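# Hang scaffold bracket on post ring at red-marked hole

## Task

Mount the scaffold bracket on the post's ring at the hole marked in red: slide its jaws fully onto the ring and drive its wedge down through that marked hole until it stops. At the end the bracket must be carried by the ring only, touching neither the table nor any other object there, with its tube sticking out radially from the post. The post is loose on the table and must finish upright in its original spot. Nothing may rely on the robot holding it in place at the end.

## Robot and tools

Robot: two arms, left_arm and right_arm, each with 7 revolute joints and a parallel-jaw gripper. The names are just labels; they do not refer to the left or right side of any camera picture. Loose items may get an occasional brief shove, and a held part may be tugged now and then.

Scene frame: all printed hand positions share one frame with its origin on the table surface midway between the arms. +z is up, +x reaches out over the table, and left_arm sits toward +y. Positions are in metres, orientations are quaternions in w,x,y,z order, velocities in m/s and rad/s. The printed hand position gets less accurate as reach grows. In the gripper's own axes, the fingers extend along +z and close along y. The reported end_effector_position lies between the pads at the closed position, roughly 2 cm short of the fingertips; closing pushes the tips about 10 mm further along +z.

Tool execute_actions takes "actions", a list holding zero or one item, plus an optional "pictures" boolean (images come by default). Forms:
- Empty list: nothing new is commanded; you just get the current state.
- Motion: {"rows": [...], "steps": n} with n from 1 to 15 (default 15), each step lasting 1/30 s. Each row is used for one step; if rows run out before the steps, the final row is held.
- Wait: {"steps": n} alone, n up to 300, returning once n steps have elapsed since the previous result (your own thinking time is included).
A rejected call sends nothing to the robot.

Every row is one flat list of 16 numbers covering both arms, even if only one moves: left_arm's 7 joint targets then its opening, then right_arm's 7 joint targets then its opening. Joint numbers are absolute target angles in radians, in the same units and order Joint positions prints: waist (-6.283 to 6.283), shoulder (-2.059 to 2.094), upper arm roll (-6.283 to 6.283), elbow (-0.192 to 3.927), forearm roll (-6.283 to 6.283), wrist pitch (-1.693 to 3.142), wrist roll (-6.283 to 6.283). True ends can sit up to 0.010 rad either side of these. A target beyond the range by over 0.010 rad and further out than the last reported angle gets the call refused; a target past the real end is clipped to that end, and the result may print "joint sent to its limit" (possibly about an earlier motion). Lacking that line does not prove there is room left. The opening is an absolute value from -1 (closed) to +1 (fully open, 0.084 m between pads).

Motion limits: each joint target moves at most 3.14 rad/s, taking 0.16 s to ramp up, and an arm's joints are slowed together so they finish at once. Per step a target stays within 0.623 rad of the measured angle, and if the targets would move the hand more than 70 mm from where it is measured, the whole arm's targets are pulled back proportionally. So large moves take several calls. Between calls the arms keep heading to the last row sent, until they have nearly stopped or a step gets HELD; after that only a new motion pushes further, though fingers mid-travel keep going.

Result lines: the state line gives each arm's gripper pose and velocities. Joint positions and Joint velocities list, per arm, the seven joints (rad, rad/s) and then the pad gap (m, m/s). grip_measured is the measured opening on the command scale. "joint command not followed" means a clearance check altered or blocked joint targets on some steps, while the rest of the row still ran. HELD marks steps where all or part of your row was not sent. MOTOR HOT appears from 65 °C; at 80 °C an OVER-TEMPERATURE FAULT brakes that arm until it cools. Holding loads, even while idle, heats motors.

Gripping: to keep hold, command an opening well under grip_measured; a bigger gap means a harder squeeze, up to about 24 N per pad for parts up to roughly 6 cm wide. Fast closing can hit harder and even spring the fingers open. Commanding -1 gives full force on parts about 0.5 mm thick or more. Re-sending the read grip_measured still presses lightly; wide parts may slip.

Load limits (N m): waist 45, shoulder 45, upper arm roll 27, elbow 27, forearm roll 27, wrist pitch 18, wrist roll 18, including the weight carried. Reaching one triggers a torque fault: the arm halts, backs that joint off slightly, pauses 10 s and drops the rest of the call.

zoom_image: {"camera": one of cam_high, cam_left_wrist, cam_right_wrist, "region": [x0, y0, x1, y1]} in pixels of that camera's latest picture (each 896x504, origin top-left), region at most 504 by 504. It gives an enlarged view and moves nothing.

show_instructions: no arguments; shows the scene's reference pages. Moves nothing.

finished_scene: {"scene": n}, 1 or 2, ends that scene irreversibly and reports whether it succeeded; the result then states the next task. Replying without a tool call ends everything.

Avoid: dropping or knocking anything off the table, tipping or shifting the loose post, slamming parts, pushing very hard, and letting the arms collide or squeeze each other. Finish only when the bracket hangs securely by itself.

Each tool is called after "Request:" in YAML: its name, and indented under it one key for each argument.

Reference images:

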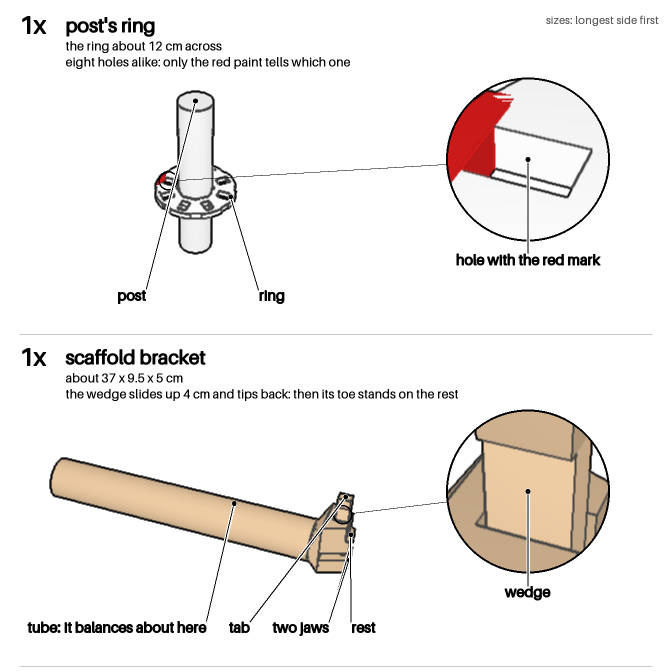

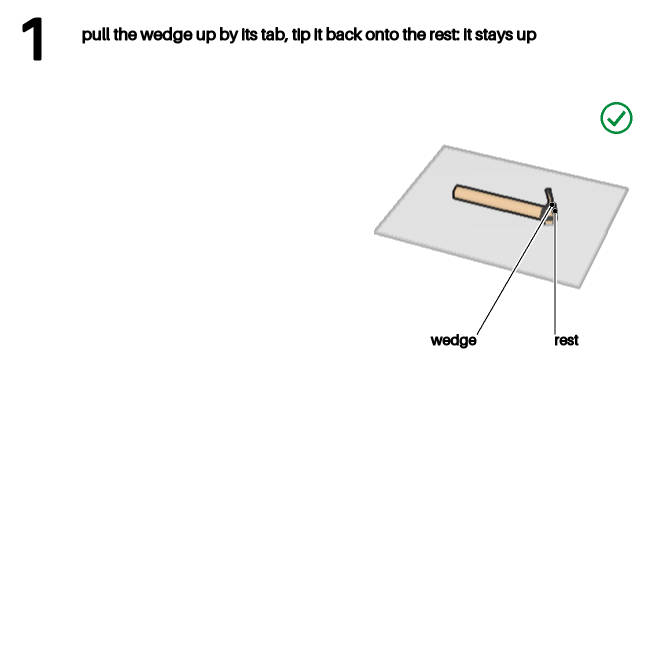

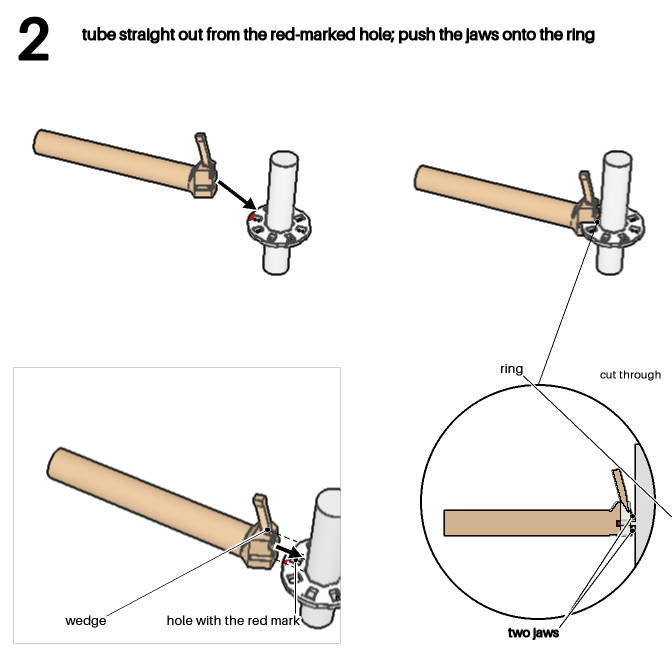

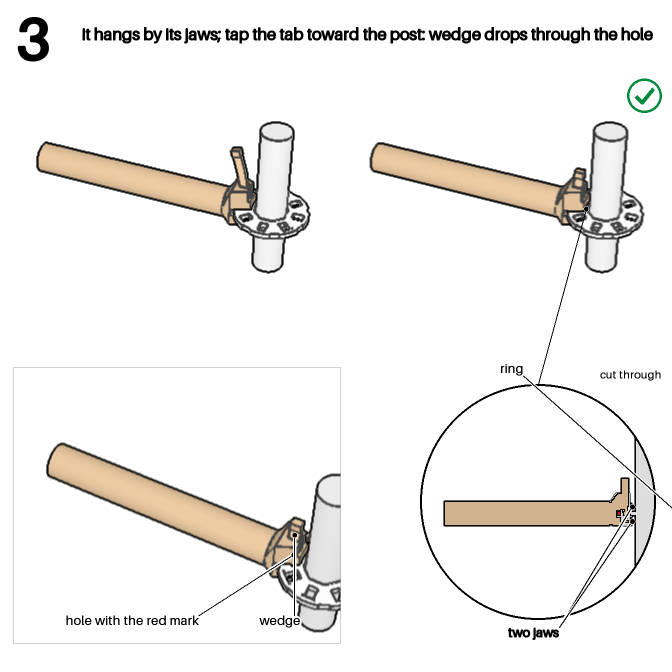

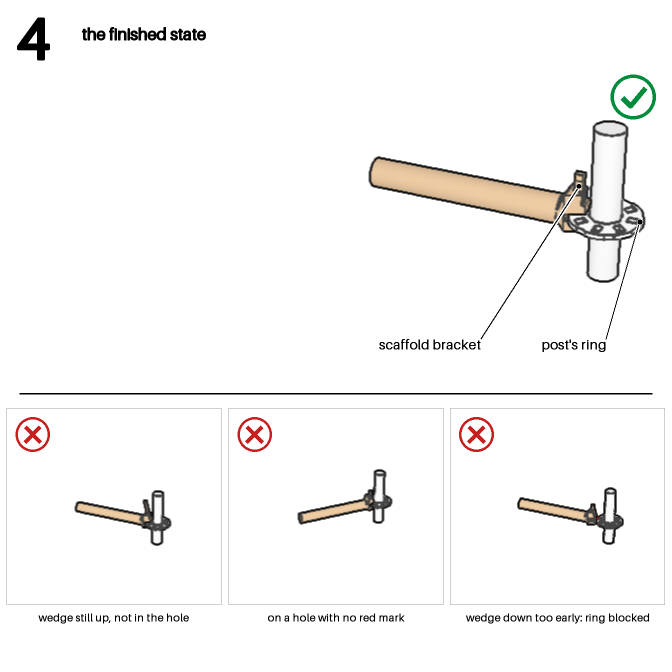

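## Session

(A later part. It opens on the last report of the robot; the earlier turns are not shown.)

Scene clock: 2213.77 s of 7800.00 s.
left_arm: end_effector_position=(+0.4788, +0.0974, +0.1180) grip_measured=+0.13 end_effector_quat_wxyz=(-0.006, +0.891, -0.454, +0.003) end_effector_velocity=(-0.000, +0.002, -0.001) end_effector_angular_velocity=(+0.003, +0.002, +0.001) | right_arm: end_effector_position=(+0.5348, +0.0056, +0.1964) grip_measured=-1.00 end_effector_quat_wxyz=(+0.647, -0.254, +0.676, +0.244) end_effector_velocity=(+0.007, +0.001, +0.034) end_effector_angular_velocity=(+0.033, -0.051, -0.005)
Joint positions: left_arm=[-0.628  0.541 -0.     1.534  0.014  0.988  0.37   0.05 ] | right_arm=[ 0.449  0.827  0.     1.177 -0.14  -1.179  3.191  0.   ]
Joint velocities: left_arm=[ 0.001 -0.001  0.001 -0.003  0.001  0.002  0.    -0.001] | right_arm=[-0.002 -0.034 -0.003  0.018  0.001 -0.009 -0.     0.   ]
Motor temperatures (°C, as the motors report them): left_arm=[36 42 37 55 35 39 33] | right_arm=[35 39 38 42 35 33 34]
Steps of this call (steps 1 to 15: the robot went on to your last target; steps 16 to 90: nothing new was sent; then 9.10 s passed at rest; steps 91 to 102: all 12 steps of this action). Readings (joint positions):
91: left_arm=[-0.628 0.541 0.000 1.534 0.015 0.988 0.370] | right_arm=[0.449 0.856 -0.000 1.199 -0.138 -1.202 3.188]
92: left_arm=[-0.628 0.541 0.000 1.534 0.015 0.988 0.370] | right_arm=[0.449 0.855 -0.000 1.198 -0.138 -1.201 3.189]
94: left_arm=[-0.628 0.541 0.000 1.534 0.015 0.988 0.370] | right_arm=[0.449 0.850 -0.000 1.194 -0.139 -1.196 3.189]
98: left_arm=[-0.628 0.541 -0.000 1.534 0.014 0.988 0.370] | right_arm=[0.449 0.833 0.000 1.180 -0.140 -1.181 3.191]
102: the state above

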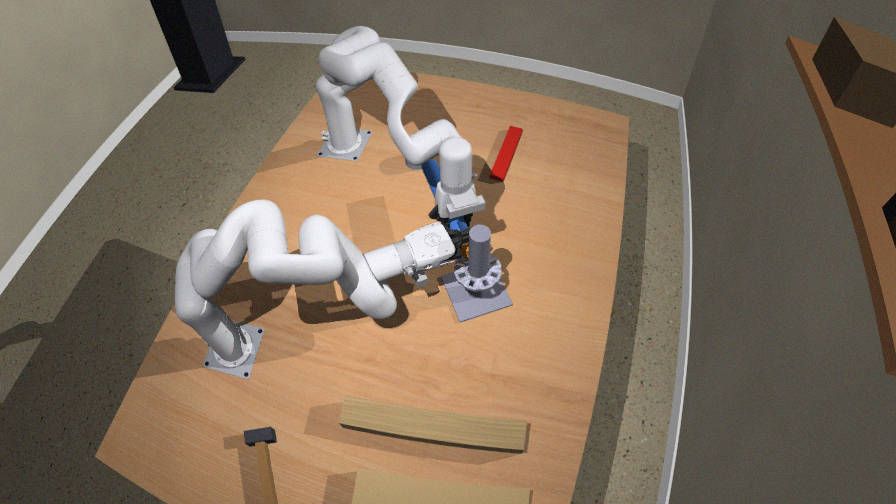

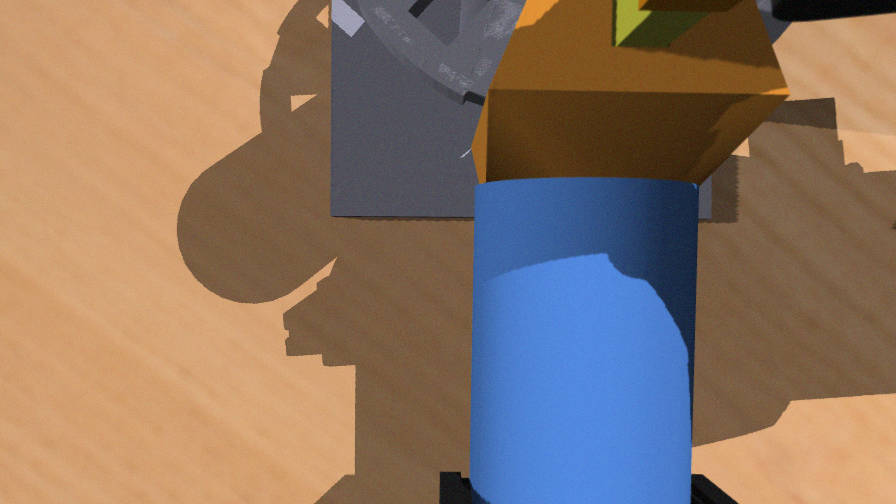

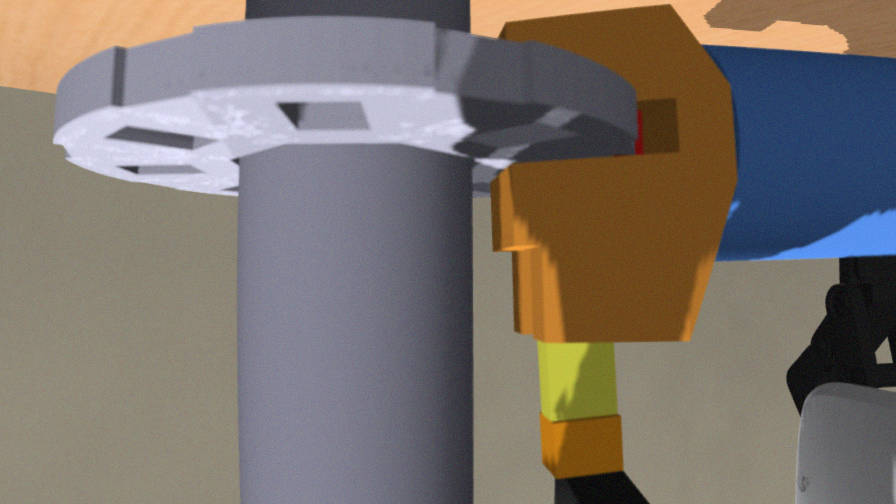

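Request:
execute_actions:
  actions:
    - {"rows": [[-0.6277,0.5409,0,1.5344,0.0145,0.9882,0.3698,-1,0.4472,0.8085,0,1.1569,-0.1411,-1.19,3.1906,-1],[-0.6277,0.5412,0,1.5342,0.0145,0.9877,0.3698,-1,0.4455,0.797,0,1.1371,-0.1423,-1.2,3.1893,-1],[-0.6277,0.5415,0,1.5340,0.0145,0.9873,0.3698,-1,0.4439,0.786,0,1.1173,-0.1435,-1.2101,3.1881,-1],[-0.6277,0.5417,0,1.5338,0.0145,0.9868,0.3698,-1,0.4422,0.7751,0,1.0975,-0.1447,-1.2214,3.1869,-1],[-0.6277,0.5420,0,1.5336,0.0145,0.9864,0.3698,-1,0.4388,0.7584,0,1.058,-0.1472,-1.2442,3.1844,-1],[-0.6277,0.5422,0,1.5334,0.0145,0.9859,0.3698,-1,0.4354,0.7417,0,1.0184,-0.1496,-1.267,3.1819,-1],[-0.6277,0.5425,0,1.5332,0.0145,0.9855,0.3698,-1,0.4321,0.725,0,0.9788,-0.152,-1.2897,3.1795,-1],[-0.6277,0.5427,0,1.5330,0.0145,0.9850,0.3698,-1,0.4287,0.7083,0,0.9392,-0.1544,-1.3125,3.177,-1],[-0.6277,0.5430,0,1.5328,0.0145,0.9846,0.3698,-1,0.4378,0.7017,0,0.899,-0.139,-1.3317,3.1735,-1],[-0.6277,0.5432,0,1.5326,0.0145,0.9841,0.3698,-1,0.447,0.6951,0,0.8588,-0.1235,-1.351,3.17,-1],[-0.6277,0.5435,0,1.5324,0.0145,0.9836,0.3698,-1,0.4561,0.6885,0,0.8187,-0.108,-1.3702,3.1664,-1],[-0.6277,0.5437,0,1.5322,0.0145,0.9832,0.3698,-1,0.4652,0.6819,0,0.7785,-0.0926,-1.3894,3.1628,-1],[-0.6277,0.5440,0,1.5320,0.0145,0.9827,0.3698,-1,0.4744,0.6753,0,0.7383,-0.0772,-1.4087,3.1593,-1],[-0.6277,0.5442,0,1.5318,0.0145,0.9823,0.3698,-1,0.4835,0.6686,0,0.6981,-0.0618,-1.4279,3.1558,-1],[-0.6277,0.5445,0,1.5316,0.0145,0.9818,0.3698,-1,0.4926,0.662,0,0.6579,-0.0463,-1.4471,3.1522,-1]], "steps": 15}
  pictures: false

Request:
execute_actions:
  actions:
    - {"rows": [[-0.6277,0.5448,0,1.5314,0.0145,0.9814,0.3698,-1,0.5017,0.6554,0,0.6178,-0.0309,-1.4663,3.1487,-1],[-0.6277,0.5448,0,1.5314,0.0145,0.9814,0.3698,-1,0.5109,0.6488,0,0.5776,-0.0154,-1.4856,3.1451,-1],[-0.6277,0.5448,0,1.5314,0.0145,0.9814,0.3698,-1,0.52,0.6422,0,0.5374,0,-1.5048,3.1416,-1]], "steps": 15}
  pictures: false

Request:
execute_actions:
  actions:
    - {"steps": 20}

Scene clock: 2243.30 s of 7800.00 s.
left_arm: end_effector_position=(+0.4791, +0.0972, +0.1164) grip_measured=+0.13 end_effector_quat_wxyz=(-0.006, +0.891, -0.454, +0.004) end_effector_velocity=(+0.000, -0.001, -0.004) end_effector_angular_velocity=(-0.003, -0.002, -0.001) | right_arm: end_effector_position=(+0.4602, -0.0491, +0.1857) grip_measured=-1.00 end_effector_quat_wxyz=(+0.637, -0.248, +0.690, +0.237) end_effector_velocity=(-0.315, -0.135, -0.171) end_effector_angular_velocity=(-0.204, +0.348, -0.104)
Joint positions: left_arm=[-0.628  0.543 -0.     1.533  0.014  0.983  0.37   0.05 ] | right_arm=[ 0.459  0.69  -0.     0.814 -0.103 -1.371  3.166  0.   ]
Joint velocities: left_arm=[-0.     0.006 -0.001 -0.004 -0.001 -0.014  0.     0.   ] | right_arm=[ 0.264 -0.207  0.03  -1.183  0.409 -0.567 -0.1    0.   ]
Motor temperatures (°C, as the motors report them): left_arm=[36 42 37 55 35 39 33] | right_arm=[35 39 38 43 35 33 34]
Steps of this call (steps 1 to 15: the robot went on to your last target; steps 16 to 90: nothing new was sent; then 26.03 s passed at rest; steps 91 to 105: all 15 steps of this action). Readings (joint positions):
91: left_arm=[-0.628 0.541 0.000 1.534 0.015 0.988 0.370] | right_arm=[0.449 0.820 0.000 1.182 -0.140 -1.182 3.191]
92: left_arm=[-0.628 0.541 0.000 1.534 0.015 0.988 0.370] | right_arm=[0.449 0.818 0.000 1.178 -0.140 -1.183 3.191]
94: left_arm=[-0.628 0.541 -0.000 1.534 0.015 0.988 0.370] | right_arm=[0.447 0.806 0.000 1.155 -0.141 -1.193 3.190]
98: left_arm=[-0.628 0.542 -0.000 1.534 0.014 0.986 0.370] | right_arm=[0.440 0.764 0.000 1.068 -0.147 -1.240 3.185]
105: the state above

Scene clock: 2243.80 s of 7800.00 s.
left_arm: end_effector_position=(+0.4791, +0.0972, +0.1154) grip_measured=+0.13 end_effector_quat_wxyz=(-0.006, +0.891, -0.454, +0.004) end_effector_velocity=(-0.000, +0.000, -0.000) end_effector_angular_velocity=(+0.001, +0.000, -0.001) | right_arm: end_effector_position=(+0.3900, -0.0915, +0.1542) grip_measured=-1.00 end_effector_quat_wxyz=(+0.610, -0.248, +0.723, +0.210) end_effector_velocity=(-0.008, -0.003, -0.004) end_effector_angular_velocity=(-0.008, +0.009, +0.001)
Joint positions: left_arm=[-0.628  0.545 -0.     1.532  0.014  0.981  0.37   0.05 ] | right_arm=[ 0.519  0.642 -0.     0.541 -0.001 -1.504  3.142  0.   ]
Joint velocities: left_arm=[ 0.    -0.    -0.    -0.     0.001  0.001  0.001  0.   ] | right_arm=[ 0.006 -0.002  0.002 -0.024  0.007 -0.01  -0.001  0.   ]
Motor temperatures (°C, as the motors report them): left_arm=[36 42 37 55 35 39 33] | right_arm=[35 39 38 43 35 33 34]
Steps of this call (steps 1 to 15: all 15 steps of this action). Readings (joint positions):
1: left_arm=[-0.628 0.543 -0.000 1.533 0.014 0.983 0.370] | right_arm=[0.468 0.684 0.001 0.775 -0.089 -1.390 3.162]
2: left_arm=[-0.628 0.544 -0.000 1.532 0.014 0.982 0.370] | right_arm=[0.477 0.677 0.001 0.735 -0.075 -1.409 3.159]
4: left_arm=[-0.628 0.544 -0.000 1.532 0.014 0.982 0.370] | right_arm=[0.494 0.663 0.001 0.656 -0.045 -1.447 3.152]
8: left_arm=[-0.628 0.544 -0.000 1.532 0.014 0.981 0.370] | right_arm=[0.515 0.647 0.001 0.560 -0.009 -1.493 3.144]
15: the state above

Scene clock: 2244.47 s of 7800.00 s.
left_arm: end_effector_position=(+0.4789, +0.0973, +0.1151) grip_measured=+0.13 end_effector_quat_wxyz=(-0.006, +0.891, -0.454, +0.003) end_effector_velocity=(-0.002, +0.001, -0.004) end_effector_angular_velocity=(+0.005, +0.008, +0.000) | right_arm: end_effector_position=(+0.3890, -0.0919, +0.1536) grip_measured=-1.00 end_effector_quat_wxyz=(+0.609, -0.249, +0.723, +0.209) end_effector_velocity=(+0.000, -0.000, -0.000) end_effector_angular_velocity=(+0.000, +0.001, -0.000)
Joint positions: left_arm=[-0.628  0.545 -0.     1.531  0.015  0.981  0.37   0.05 ] | right_arm=[ 0.52   0.642 -0.     0.537 -0.    -1.505  3.142  0.   ]
Joint velocities: left_arm=[-0.     0.002  0.    -0.005 -0.     0.002 -0.    -0.   ] | right_arm=[-0.001 -0.     0.    -0.    -0.     0.     0.     0.   ]
Motor temperatures (°C, as the motors report them): left_arm=[36 42 37 55 35 39 33] | right_arm=[35 39 38 43 35 33 34]
Steps of this call (steps 1 to 15: the robot went on to your last target; steps 16 to 20: nothing new was sent). Readings (joint positions):
1: left_arm=[-0.628 0.545 -0.000 1.532 0.014 0.981 0.370] | right_arm=[0.519 0.642 -0.000 0.540 -0.001 -1.504 3.142]
2: left_arm=[-0.628 0.545 -0.000 1.532 0.014 0.981 0.370] | right_arm=[0.520 0.642 -0.000 0.539 -0.000 -1.504 3.142]
4: left_arm=[-0.628 0.545 -0.000 1.532 0.014 0.981 0.370] | right_arm=[0.520 0.642 -0.000 0.539 -0.000 -1.505 3.142]
8: left_arm=[-0.628 0.545 -0.000 1.532 0.014 0.981 0.370] | right_arm=[0.520 0.642 -0.000 0.538 -0.000 -1.505 3.142]
20: the state above
All arms were judged still, so your last target was given up. Only a new action makes them travel on or press farther. Fingers that are still opening or closing keep moving.

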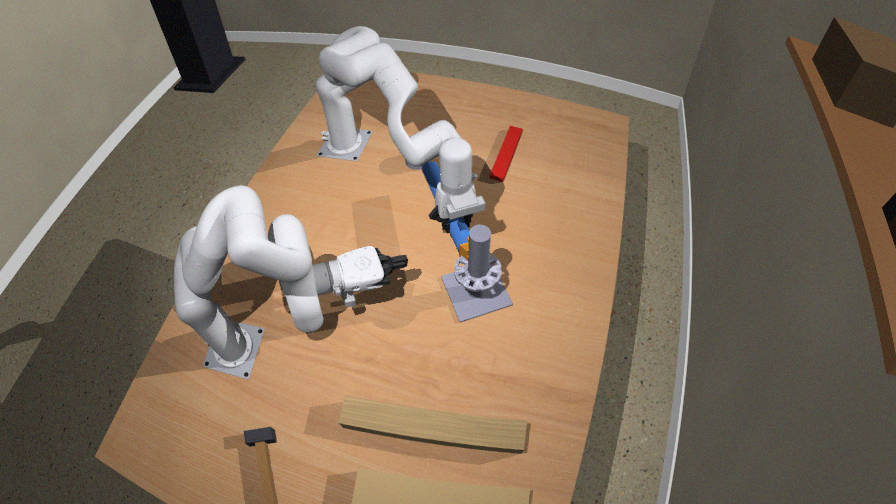

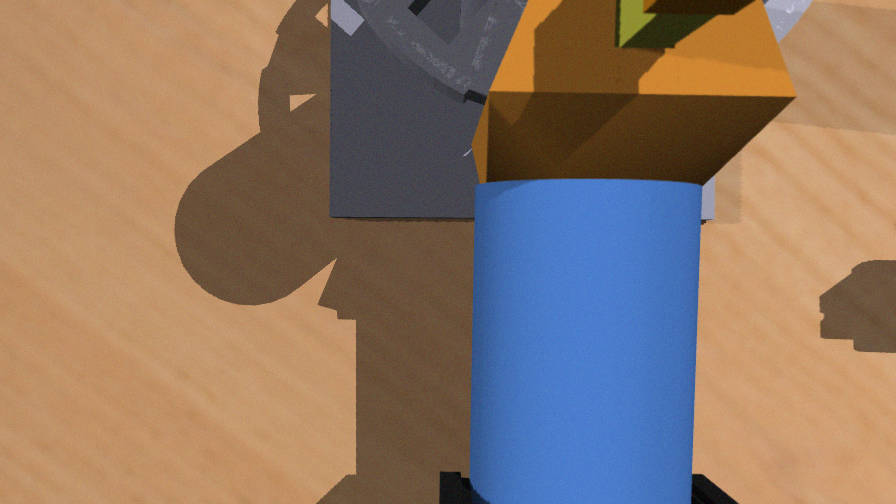

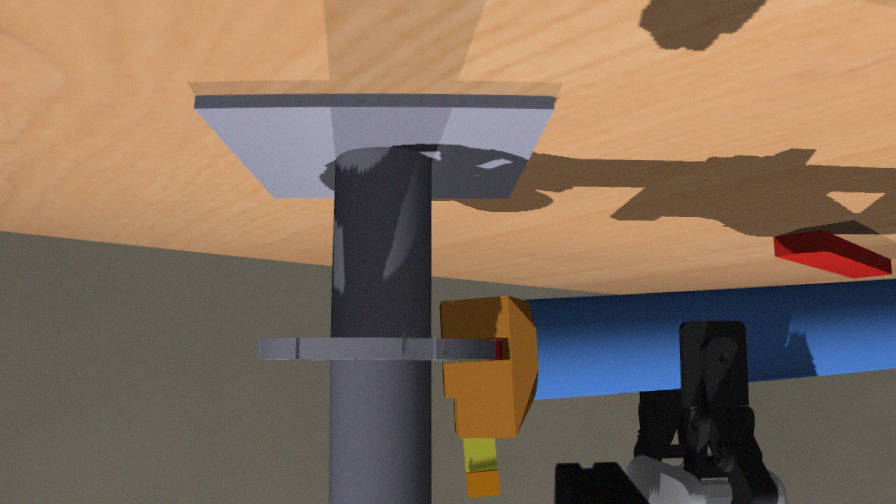

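Request:
execute_actions:
  actions:
    - {"rows": [[-0.6277,0.5448,0,1.5314,0.0145,0.9814,0.3698,-0.3,0.52,0.6422,0,0.5374,0,-1.5048,3.1416,-1],[-0.6277,0.5448,0,1.5314,0.0145,0.9814,0.3698,0.0,0.52,0.6422,0,0.5374,0,-1.5048,3.1416,-1],[-0.6277,0.5448,0,1.5314,0.0145,0.9814,0.3698,0.06,0.52,0.6422,0,0.5374,0,-1.5048,3.1416,-1],[-0.6277,0.5448,0,1.5314,0.0145,0.9814,0.3698,0.10,0.52,0.6422,0,0.5374,0,-1.5048,3.1416,-1],[-0.6277,0.5448,0,1.5314,0.0145,0.9814,0.3698,0.12,0.52,0.6422,0,0.5374,0,-1.5048,3.1416,-1],[-0.6277,0.5448,0,1.5314,0.0145,0.9814,0.3698,0.13,0.52,0.6422,0,0.5374,0,-1.5048,3.1416,-1],[-0.6277,0.5448,0,1.5314,0.0145,0.9814,0.3698,0.14,0.52,0.6422,0,0.5374,0,-1.5048,3.1416,-1],[-0.6277,0.5448,0,1.5314,0.0145,0.9814,0.3698,0.15,0.52,0.6422,0,0.5374,0,-1.5048,3.1416,-1],[-0.6277,0.5448,0,1.5314,0.0145,0.9814,0.3698,0.16,0.52,0.6422,0,0.5374,0,-1.5048,3.1416,-1],[-0.6277,0.5448,0,1.5314,0.0145,0.9814,0.3698,0.17,0.52,0.6422,0,0.5374,0,-1.5048,3.1416,-1],[-0.6277,0.5448,0,1.5314,0.0145,0.9814,0.3698,0.18,0.52,0.6422,0,0.5374,0,-1.5048,3.1416,-1],[-0.6277,0.5448,0,1.5314,0.0145,0.9814,0.3698,0.19,0.52,0.6422,0,0.5374,0,-1.5048,3.1416,-1],[-0.6277,0.5448,0,1.5314,0.0145,0.9814,0.3698,0.20,0.52,0.6422,0,0.5374,0,-1.5048,3.1416,-1],[-0.6277,0.5448,0,1.5314,0.0145,0.9814,0.3698,0.21,0.52,0.6422,0,0.5374,0,-1.5048,3.1416,-1],[-0.6277,0.5448,0,1.5314,0.0145,0.9814,0.3698,0.22,0.52,0.6422,0,0.5374,0,-1.5048,3.1416,-1]], "steps": 15}
  pictures: false

Request:
execute_actions:
  actions:
    - {"rows": [[-0.6277,0.5448,0,1.5314,0.0145,0.9814,0.3698,0.24,0.52,0.6422,0,0.5374,0,-1.5048,3.1416,-1],[-0.6277,0.5448,0,1.5314,0.0145,0.9814,0.3698,0.26,0.52,0.6422,0,0.5374,0,-1.5048,3.1416,-1],[-0.6277,0.5448,0,1.5314,0.0145,0.9814,0.3698,0.28,0.52,0.6422,0,0.5374,0,-1.5048,3.1416,-1],[-0.6277,0.5448,0,1.5314,0.0145,0.9814,0.3698,0.30,0.52,0.6422,0,0.5374,0,-1.5048,3.1416,-1],[-0.6277,0.5448,0,1.5314,0.0145,0.9814,0.3698,0.35,0.52,0.6422,0,0.5374,0,-1.5048,3.1416,-1],[-0.6277,0.5448,0,1.5314,0.0145,0.9814,0.3698,0.45,0.52,0.6422,0,0.5374,0,-1.5048,3.1416,-1],[-0.6277,0.5448,0,1.5314,0.0145,0.9814,0.3698,0.6,0.52,0.6422,0,0.5374,0,-1.5048,3.1416,-1],[-0.6277,0.5448,0,1.5314,0.0145,0.9814,0.3698,0.8,0.52,0.6422,0,0.5374,0,-1.5048,3.1416,-1],[-0.6277,0.5448,0,1.5314,0.0145,0.9814,0.3698,1,0.52,0.6422,0,0.5374,0,-1.5048,3.1416,-1]], "steps": 15}

Request:
zoom_image:
  camera: "cam_right_wrist"
  region: [420, 280, 560, 504]

Scene clock: 2271.43 s of 7800.00 s.
left_arm: end_effector_position=(+0.4804, +0.0968, +0.1178) grip_measured=+0.20 end_effector_quat_wxyz=(-0.006, +0.891, -0.453, +0.006) end_effector_velocity=(-0.008, +0.012, -0.022) end_effector_angular_velocity=(+0.029, +0.039, +0.008) | right_arm: end_effector_position=(+0.3890, -0.0919, +0.1536) grip_measured=-1.00 end_effector_quat_wxyz=(+0.609, -0.249, +0.723, +0.209) end_effector_velocity=(-0.000, -0.000, -0.000) end_effector_angular_velocity=(+0.000, +0.002, -0.000)
Joint positions: left_arm=[-0.628  0.542  0.     1.534  0.015  0.981  0.37   0.053] | right_arm=[ 0.52   0.642 -0.     0.537 -0.    -1.505  3.142  0.   ]
Joint velocities: left_arm=[ 0.003  0.019  0.006 -0.025  0.     0.004 -0.     0.013] | right_arm=[-0.     0.001  0.001 -0.     0.     0.     0.001  0.   ]
Motor temperatures (°C, as the motors report them): left_arm=[36 42 37 54 35 39 33] | right_arm=[35 39 38 42 35 33 34]
Steps of this call (steps 1 to 90: nothing new was sent; then 23.47 s passed at rest; steps 91 to 105: all 15 steps of this action). Readings (joint positions):
91: left_arm=[-0.628 0.545 0.000 1.531 0.015 0.981 0.370] | right_arm=[0.520 0.642 0.000 0.537 -0.000 -1.505 3.142]
92: left_arm=[-0.628 0.545 0.000 1.531 0.015 0.981 0.370] | right_arm=[0.520 0.642 0.000 0.537 0.000 -1.505 3.142]
94: left_arm=[-0.628 0.545 0.000 1.531 0.015 0.981 0.370] | right_arm=[0.520 0.642 -0.000 0.537 0.000 -1.505 3.142]
98: left_arm=[-0.628 0.545 -0.000 1.531 0.015 0.981 0.370] | right_arm=[0.520 0.642 0.000 0.537 0.000 -1.505 3.142]
105: the state above

Scene clock: 2271.93 s of 7800.00 s.
left_arm: end_effector_position=(+0.4789, +0.0973, +0.1151) grip_measured=+1.00 end_effector_quat_wxyz=(-0.006, +0.891, -0.454, +0.003) end_effector_velocity=(-0.001, -0.000, -0.001) end_effector_angular_velocity=(+0.002, +0.002, -0.002) | right_arm: end_effector_position=(+0.3890, -0.0919, +0.1536) grip_measured=-1.00 end_effector_quat_wxyz=(+0.609, -0.249, +0.723, +0.209) end_effector_velocity=(-0.000, +0.000, +0.000) end_effector_angular_velocity=(+0.000, +0.000, +0.000)
Joint positions: left_arm=[-0.628  0.545  0.     1.531  0.015  0.981  0.37   0.084] | right_arm=[ 0.52   0.642 -0.     0.537  0.    -1.505  3.142  0.   ]
Joint velocities: left_arm=[-0.001  0.001 -0.    -0.001  0.001  0.     0.    -0.   ] | right_arm=[-0.001 -0.     0.001 -0.     0.     0.    -0.     0.   ]
Motor temperatures (°C, as the motors report them): left_arm=[36 42 37 54 35 39 33] | right_arm=[35 39 38 42 35 33 34]
Steps of this call (steps 1 to 15: all 15 steps of this action). Readings (joint positions):
1: left_arm=[-0.627 0.543 0.001 1.533 0.015 0.981 0.370] | right_arm=[0.520 0.642 0.000 0.537 -0.000 -1.505 3.142]
2: left_arm=[-0.627 0.543 0.001 1.533 0.015 0.981 0.370] | right_arm=[0.520 0.642 0.000 0.537 0.000 -1.505 3.142]
4: left_arm=[-0.627 0.544 0.000 1.532 0.015 0.981 0.370] | right_arm=[0.520 0.642 -0.000 0.537 -0.000 -1.505 3.142]
8: left_arm=[-0.628 0.544 0.000 1.532 0.015 0.981 0.370] | right_arm=[0.520 0.642 0.000 0.537 -0.000 -1.505 3.142]
15: the state above

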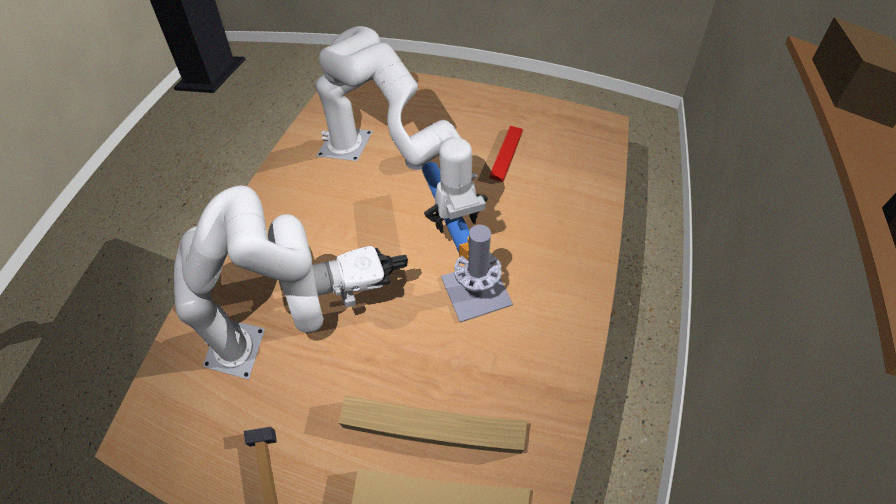

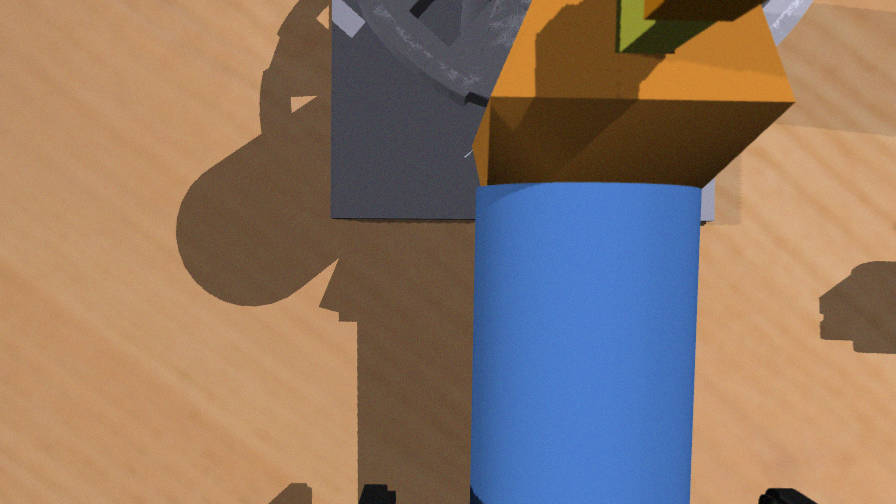

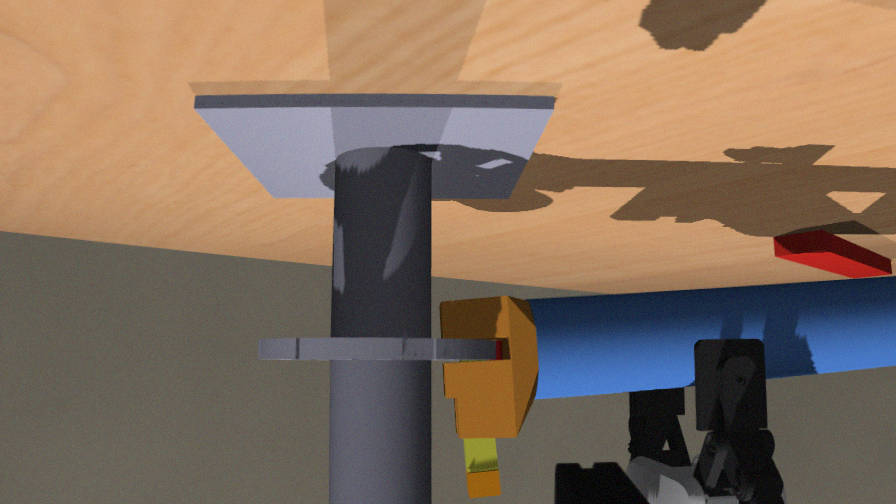

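Region (420, 280, 560, 504) of cam_right_wrist's 896x504 image, scaled by 2.250, with more detail than that image has; it fills the left 315 columns of this view, and the rest is white.

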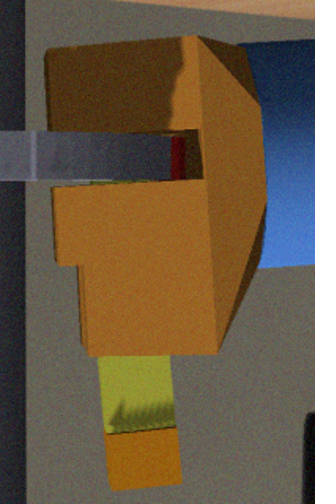

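Request:
execute_actions:
  actions:
    - {"rows": [[-0.6277,0.5398,0,1.5366,0.0145,0.9916,0.3698,1,0.52,0.6422,0,0.5374,0,-1.5048,3.1416,-1],[-0.6277,0.5330,0,1.5440,0.0145,1.0058,0.3698,1,0.52,0.6422,0,0.5374,0,-1.5048,3.1416,-1],[-0.6277,0.5255,0,1.5530,0.0145,1.0223,0.3698,1,0.52,0.6422,0,0.5374,0,-1.5048,3.1416,-1],[-0.6277,0.5180,0,1.5625,0.0145,1.0393,0.3698,1,0.52,0.6422,0,0.5374,0,-1.5048,3.1416,-1],[-0.6277,0.5108,0,1.5725,0.0145,1.0565,0.3698,1,0.52,0.6422,0,0.5374,0,-1.5048,3.1416,-1],[-0.6277,0.5038,0,1.5830,0.0145,1.0740,0.3698,1,0.52,0.6422,0,0.5374,0,-1.5048,3.1416,-1],[-0.6277,0.4970,0,1.5938,0.0145,1.0916,0.3698,1,0.52,0.6422,0,0.5374,0,-1.5048,3.1416,-1],[-0.6277,0.4902,0,1.6048,0.0145,1.1094,0.3698,1,0.52,0.6422,0,0.5374,0,-1.5048,3.1416,-1],[-0.6277,0.4834,0,1.6160,0.0145,1.1274,0.3698,1,0.52,0.6422,0,0.5374,0,-1.5048,3.1416,-1],[-0.6277,0.4766,0,1.6275,0.0145,1.1457,0.3698,1,0.52,0.6422,0,0.5374,0,-1.5048,3.1416,-1],[-0.6277,0.4698,0,1.6391,0.0145,1.1643,0.3698,1,0.52,0.6422,0,0.5374,0,-1.5048,3.1416,-1],[-0.6277,0.445,0,1.615,0.0145,1.165,0.3698,1,0.52,0.6422,0,0.5374,0,-1.5048,3.1416,-1],[-0.6277,0.42,0,1.59,0.0145,1.165,0.3698,1,0.52,0.6422,0,0.5374,0,-1.5048,3.1416,-1],[-0.6277,0.395,0,1.565,0.0145,1.165,0.3698,1,0.52,0.6422,0,0.5374,0,-1.5048,3.1416,-1],[-0.6277,0.37,0,1.54,0.0145,1.165,0.3698,1,0.52,0.6422,0,0.5374,0,-1.5048,3.1416,-1]], "steps": 15}
  pictures: false

Request:
execute_actions:
  actions:
    - {"steps": 20}

Scene clock: 2297.00 s of 7800.00 s.
left_arm: end_effector_position=(+0.4751, +0.1003, +0.1932) grip_measured=+1.00 end_effector_quat_wxyz=(-0.006, +0.892, -0.453, +0.006) end_effector_velocity=(-0.112, +0.072, +0.148) end_effector_angular_velocity=(+0.010, +0.013, +0.003) | right_arm: end_effector_position=(+0.3890, -0.0919, +0.1536) grip_measured=-1.00 end_effector_quat_wxyz=(+0.609, -0.249, +0.723, +0.209) end_effector_velocity=(+0.000, +0.000, +0.001) end_effector_angular_velocity=(+0.001, -0.000, -0.001)
Joint positions: left_arm=[-0.628  0.446  0.     1.608  0.015  1.15   0.37   0.084] | right_arm=[ 0.52   0.642  0.     0.537 -0.    -1.505  3.142  0.   ]
Joint velocities: left_arm=[ 0.001 -0.572  0.001 -0.427  0.     0.162  0.    -0.   ] | right_arm=[ 0.    -0.001 -0.     0.     0.001  0.     0.001  0.   ]
Motor temperatures (°C, as the motors report them): left_arm=[36 42 37 52 35 39 33] | right_arm=[35 39 38 42 35 33 34]
Steps of this call (steps 1 to 15: the robot went on to your last target; steps 16 to 90: nothing new was sent; then 21.57 s passed at rest; steps 91 to 105: all 15 steps of this action). Readings (joint positions):
91: left_arm=[-0.628 0.545 0.000 1.531 0.015 0.982 0.370] | right_arm=[0.520 0.642 0.000 0.537 -0.000 -1.505 3.142]
92: left_arm=[-0.628 0.544 0.000 1.532 0.014 0.984 0.370] | right_arm=[0.520 0.642 -0.000 0.537 0.000 -1.505 3.142]
94: left_arm=[-0.628 0.538 0.000 1.538 0.014 0.999 0.370] | right_arm=[0.520 0.642 -0.000 0.537 -0.000 -1.505 3.142]
98: left_arm=[-0.628 0.513 0.000 1.571 0.015 1.053 0.370] | right_arm=[0.520 0.642 -0.000 0.537 0.000 -1.505 3.142]
105: the state above

Scene clock: 2297.67 s of 7800.00 s.
left_arm: end_effector_position=(+0.4582, +0.1110, +0.2077) grip_measured=+1.00 end_effector_quat_wxyz=(-0.006, +0.892, -0.453, +0.003) end_effector_velocity=(-0.000, -0.000, +0.001) end_effector_angular_velocity=(-0.000, -0.001, -0.001) | right_arm: end_effector_position=(+0.3890, -0.0919, +0.1536) grip_measured=-1.00 end_effector_quat_wxyz=(+0.609, -0.249, +0.723, +0.209) end_effector_velocity=(-0.000, +0.000, +0.000) end_effector_angular_velocity=(+0.000, -0.000, +0.000)
Joint positions: left_arm=[-0.628  0.37   0.     1.54   0.014  1.165  0.37   0.084] | right_arm=[ 0.52   0.642  0.     0.537 -0.    -1.505  3.142  0.   ]
Joint velocities: left_arm=[-0.001 -0.002  0.001 -0.001 -0.     0.     0.    -0.   ] | right_arm=[ 0.001 -0.    -0.    -0.     0.    -0.     0.     0.   ]
Motor temperatures (°C, as the motors report them): left_arm=[36 41 37 52 35 39 33] | right_arm=[35 39 38 42 35 33 34]
Steps of this call (steps 1 to 20: the robot went on to your last target). Readings (joint positions):
1: left_arm=[-0.628 0.426 0.000 1.591 0.015 1.155 0.370] | right_arm=[0.520 0.642 0.000 0.537 0.000 -1.505 3.142]
2: left_arm=[-0.628 0.407 0.000 1.574 0.015 1.159 0.370] | right_arm=[0.520 0.642 -0.000 0.537 0.000 -1.505 3.142]
4: left_arm=[-0.628 0.384 -0.000 1.555 0.015 1.162 0.370] | right_arm=[0.520 0.642 -0.000 0.537 -0.000 -1.505 3.142]
8: left_arm=[-0.628 0.374 -0.000 1.542 0.014 1.164 0.370] | right_arm=[0.520 0.642 0.000 0.537 -0.000 -1.505 3.142]
20: the state above

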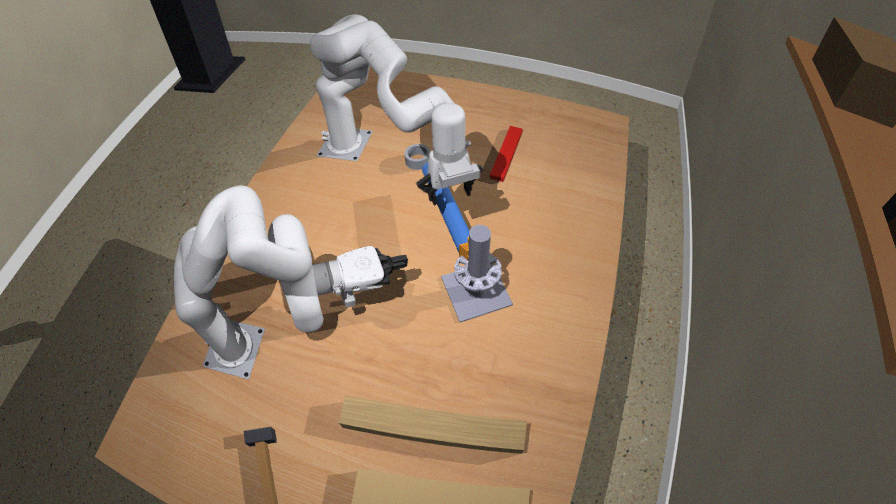

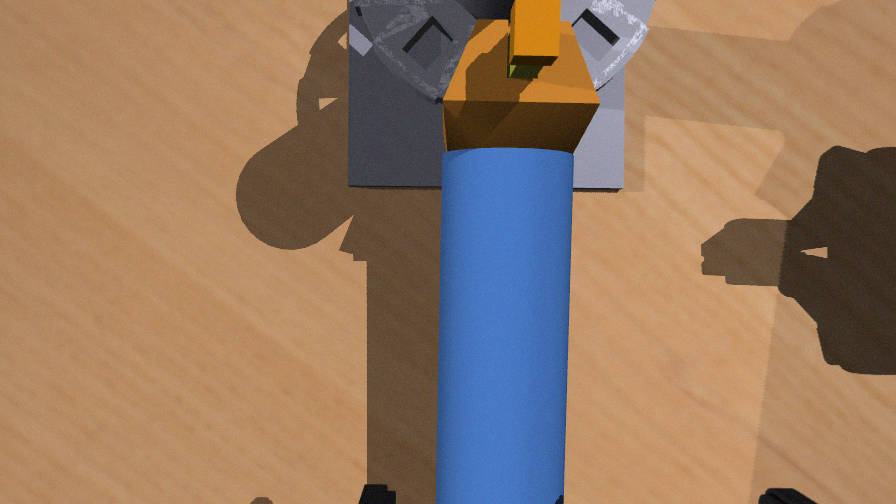

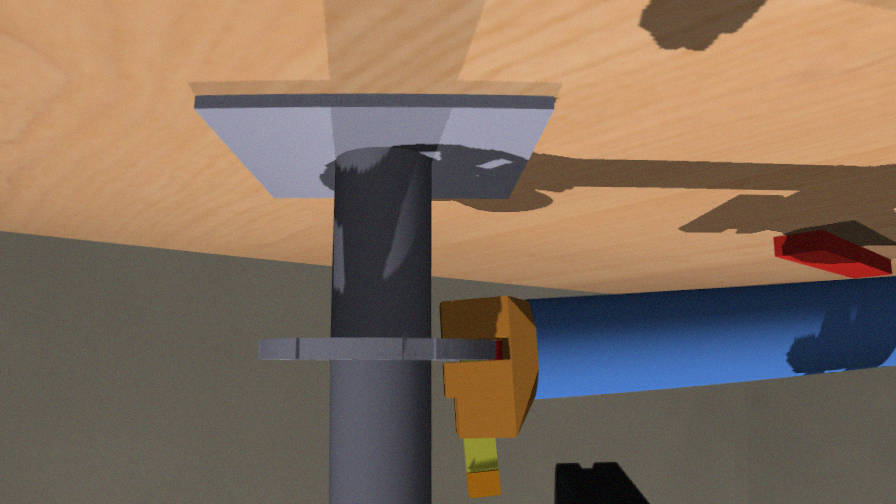

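Request:
zoom_image:
  camera: "cam_high"
  region: [380, 120, 520, 260]

Region (380, 120, 520, 260) of cam_high's 896x504 image, scaled by 3.600, with more detail than that image has.

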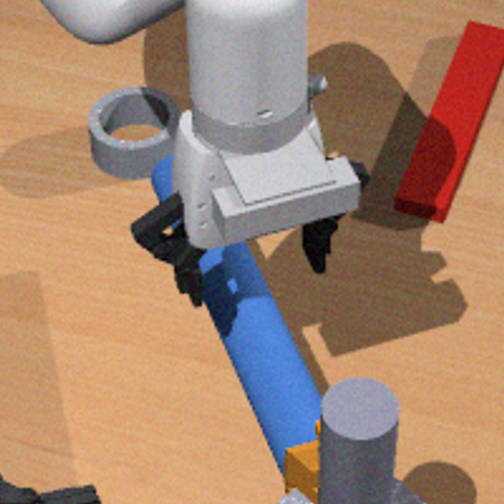

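Request:
finished_scene:
  scene: 1

The scene is finished: the task was done.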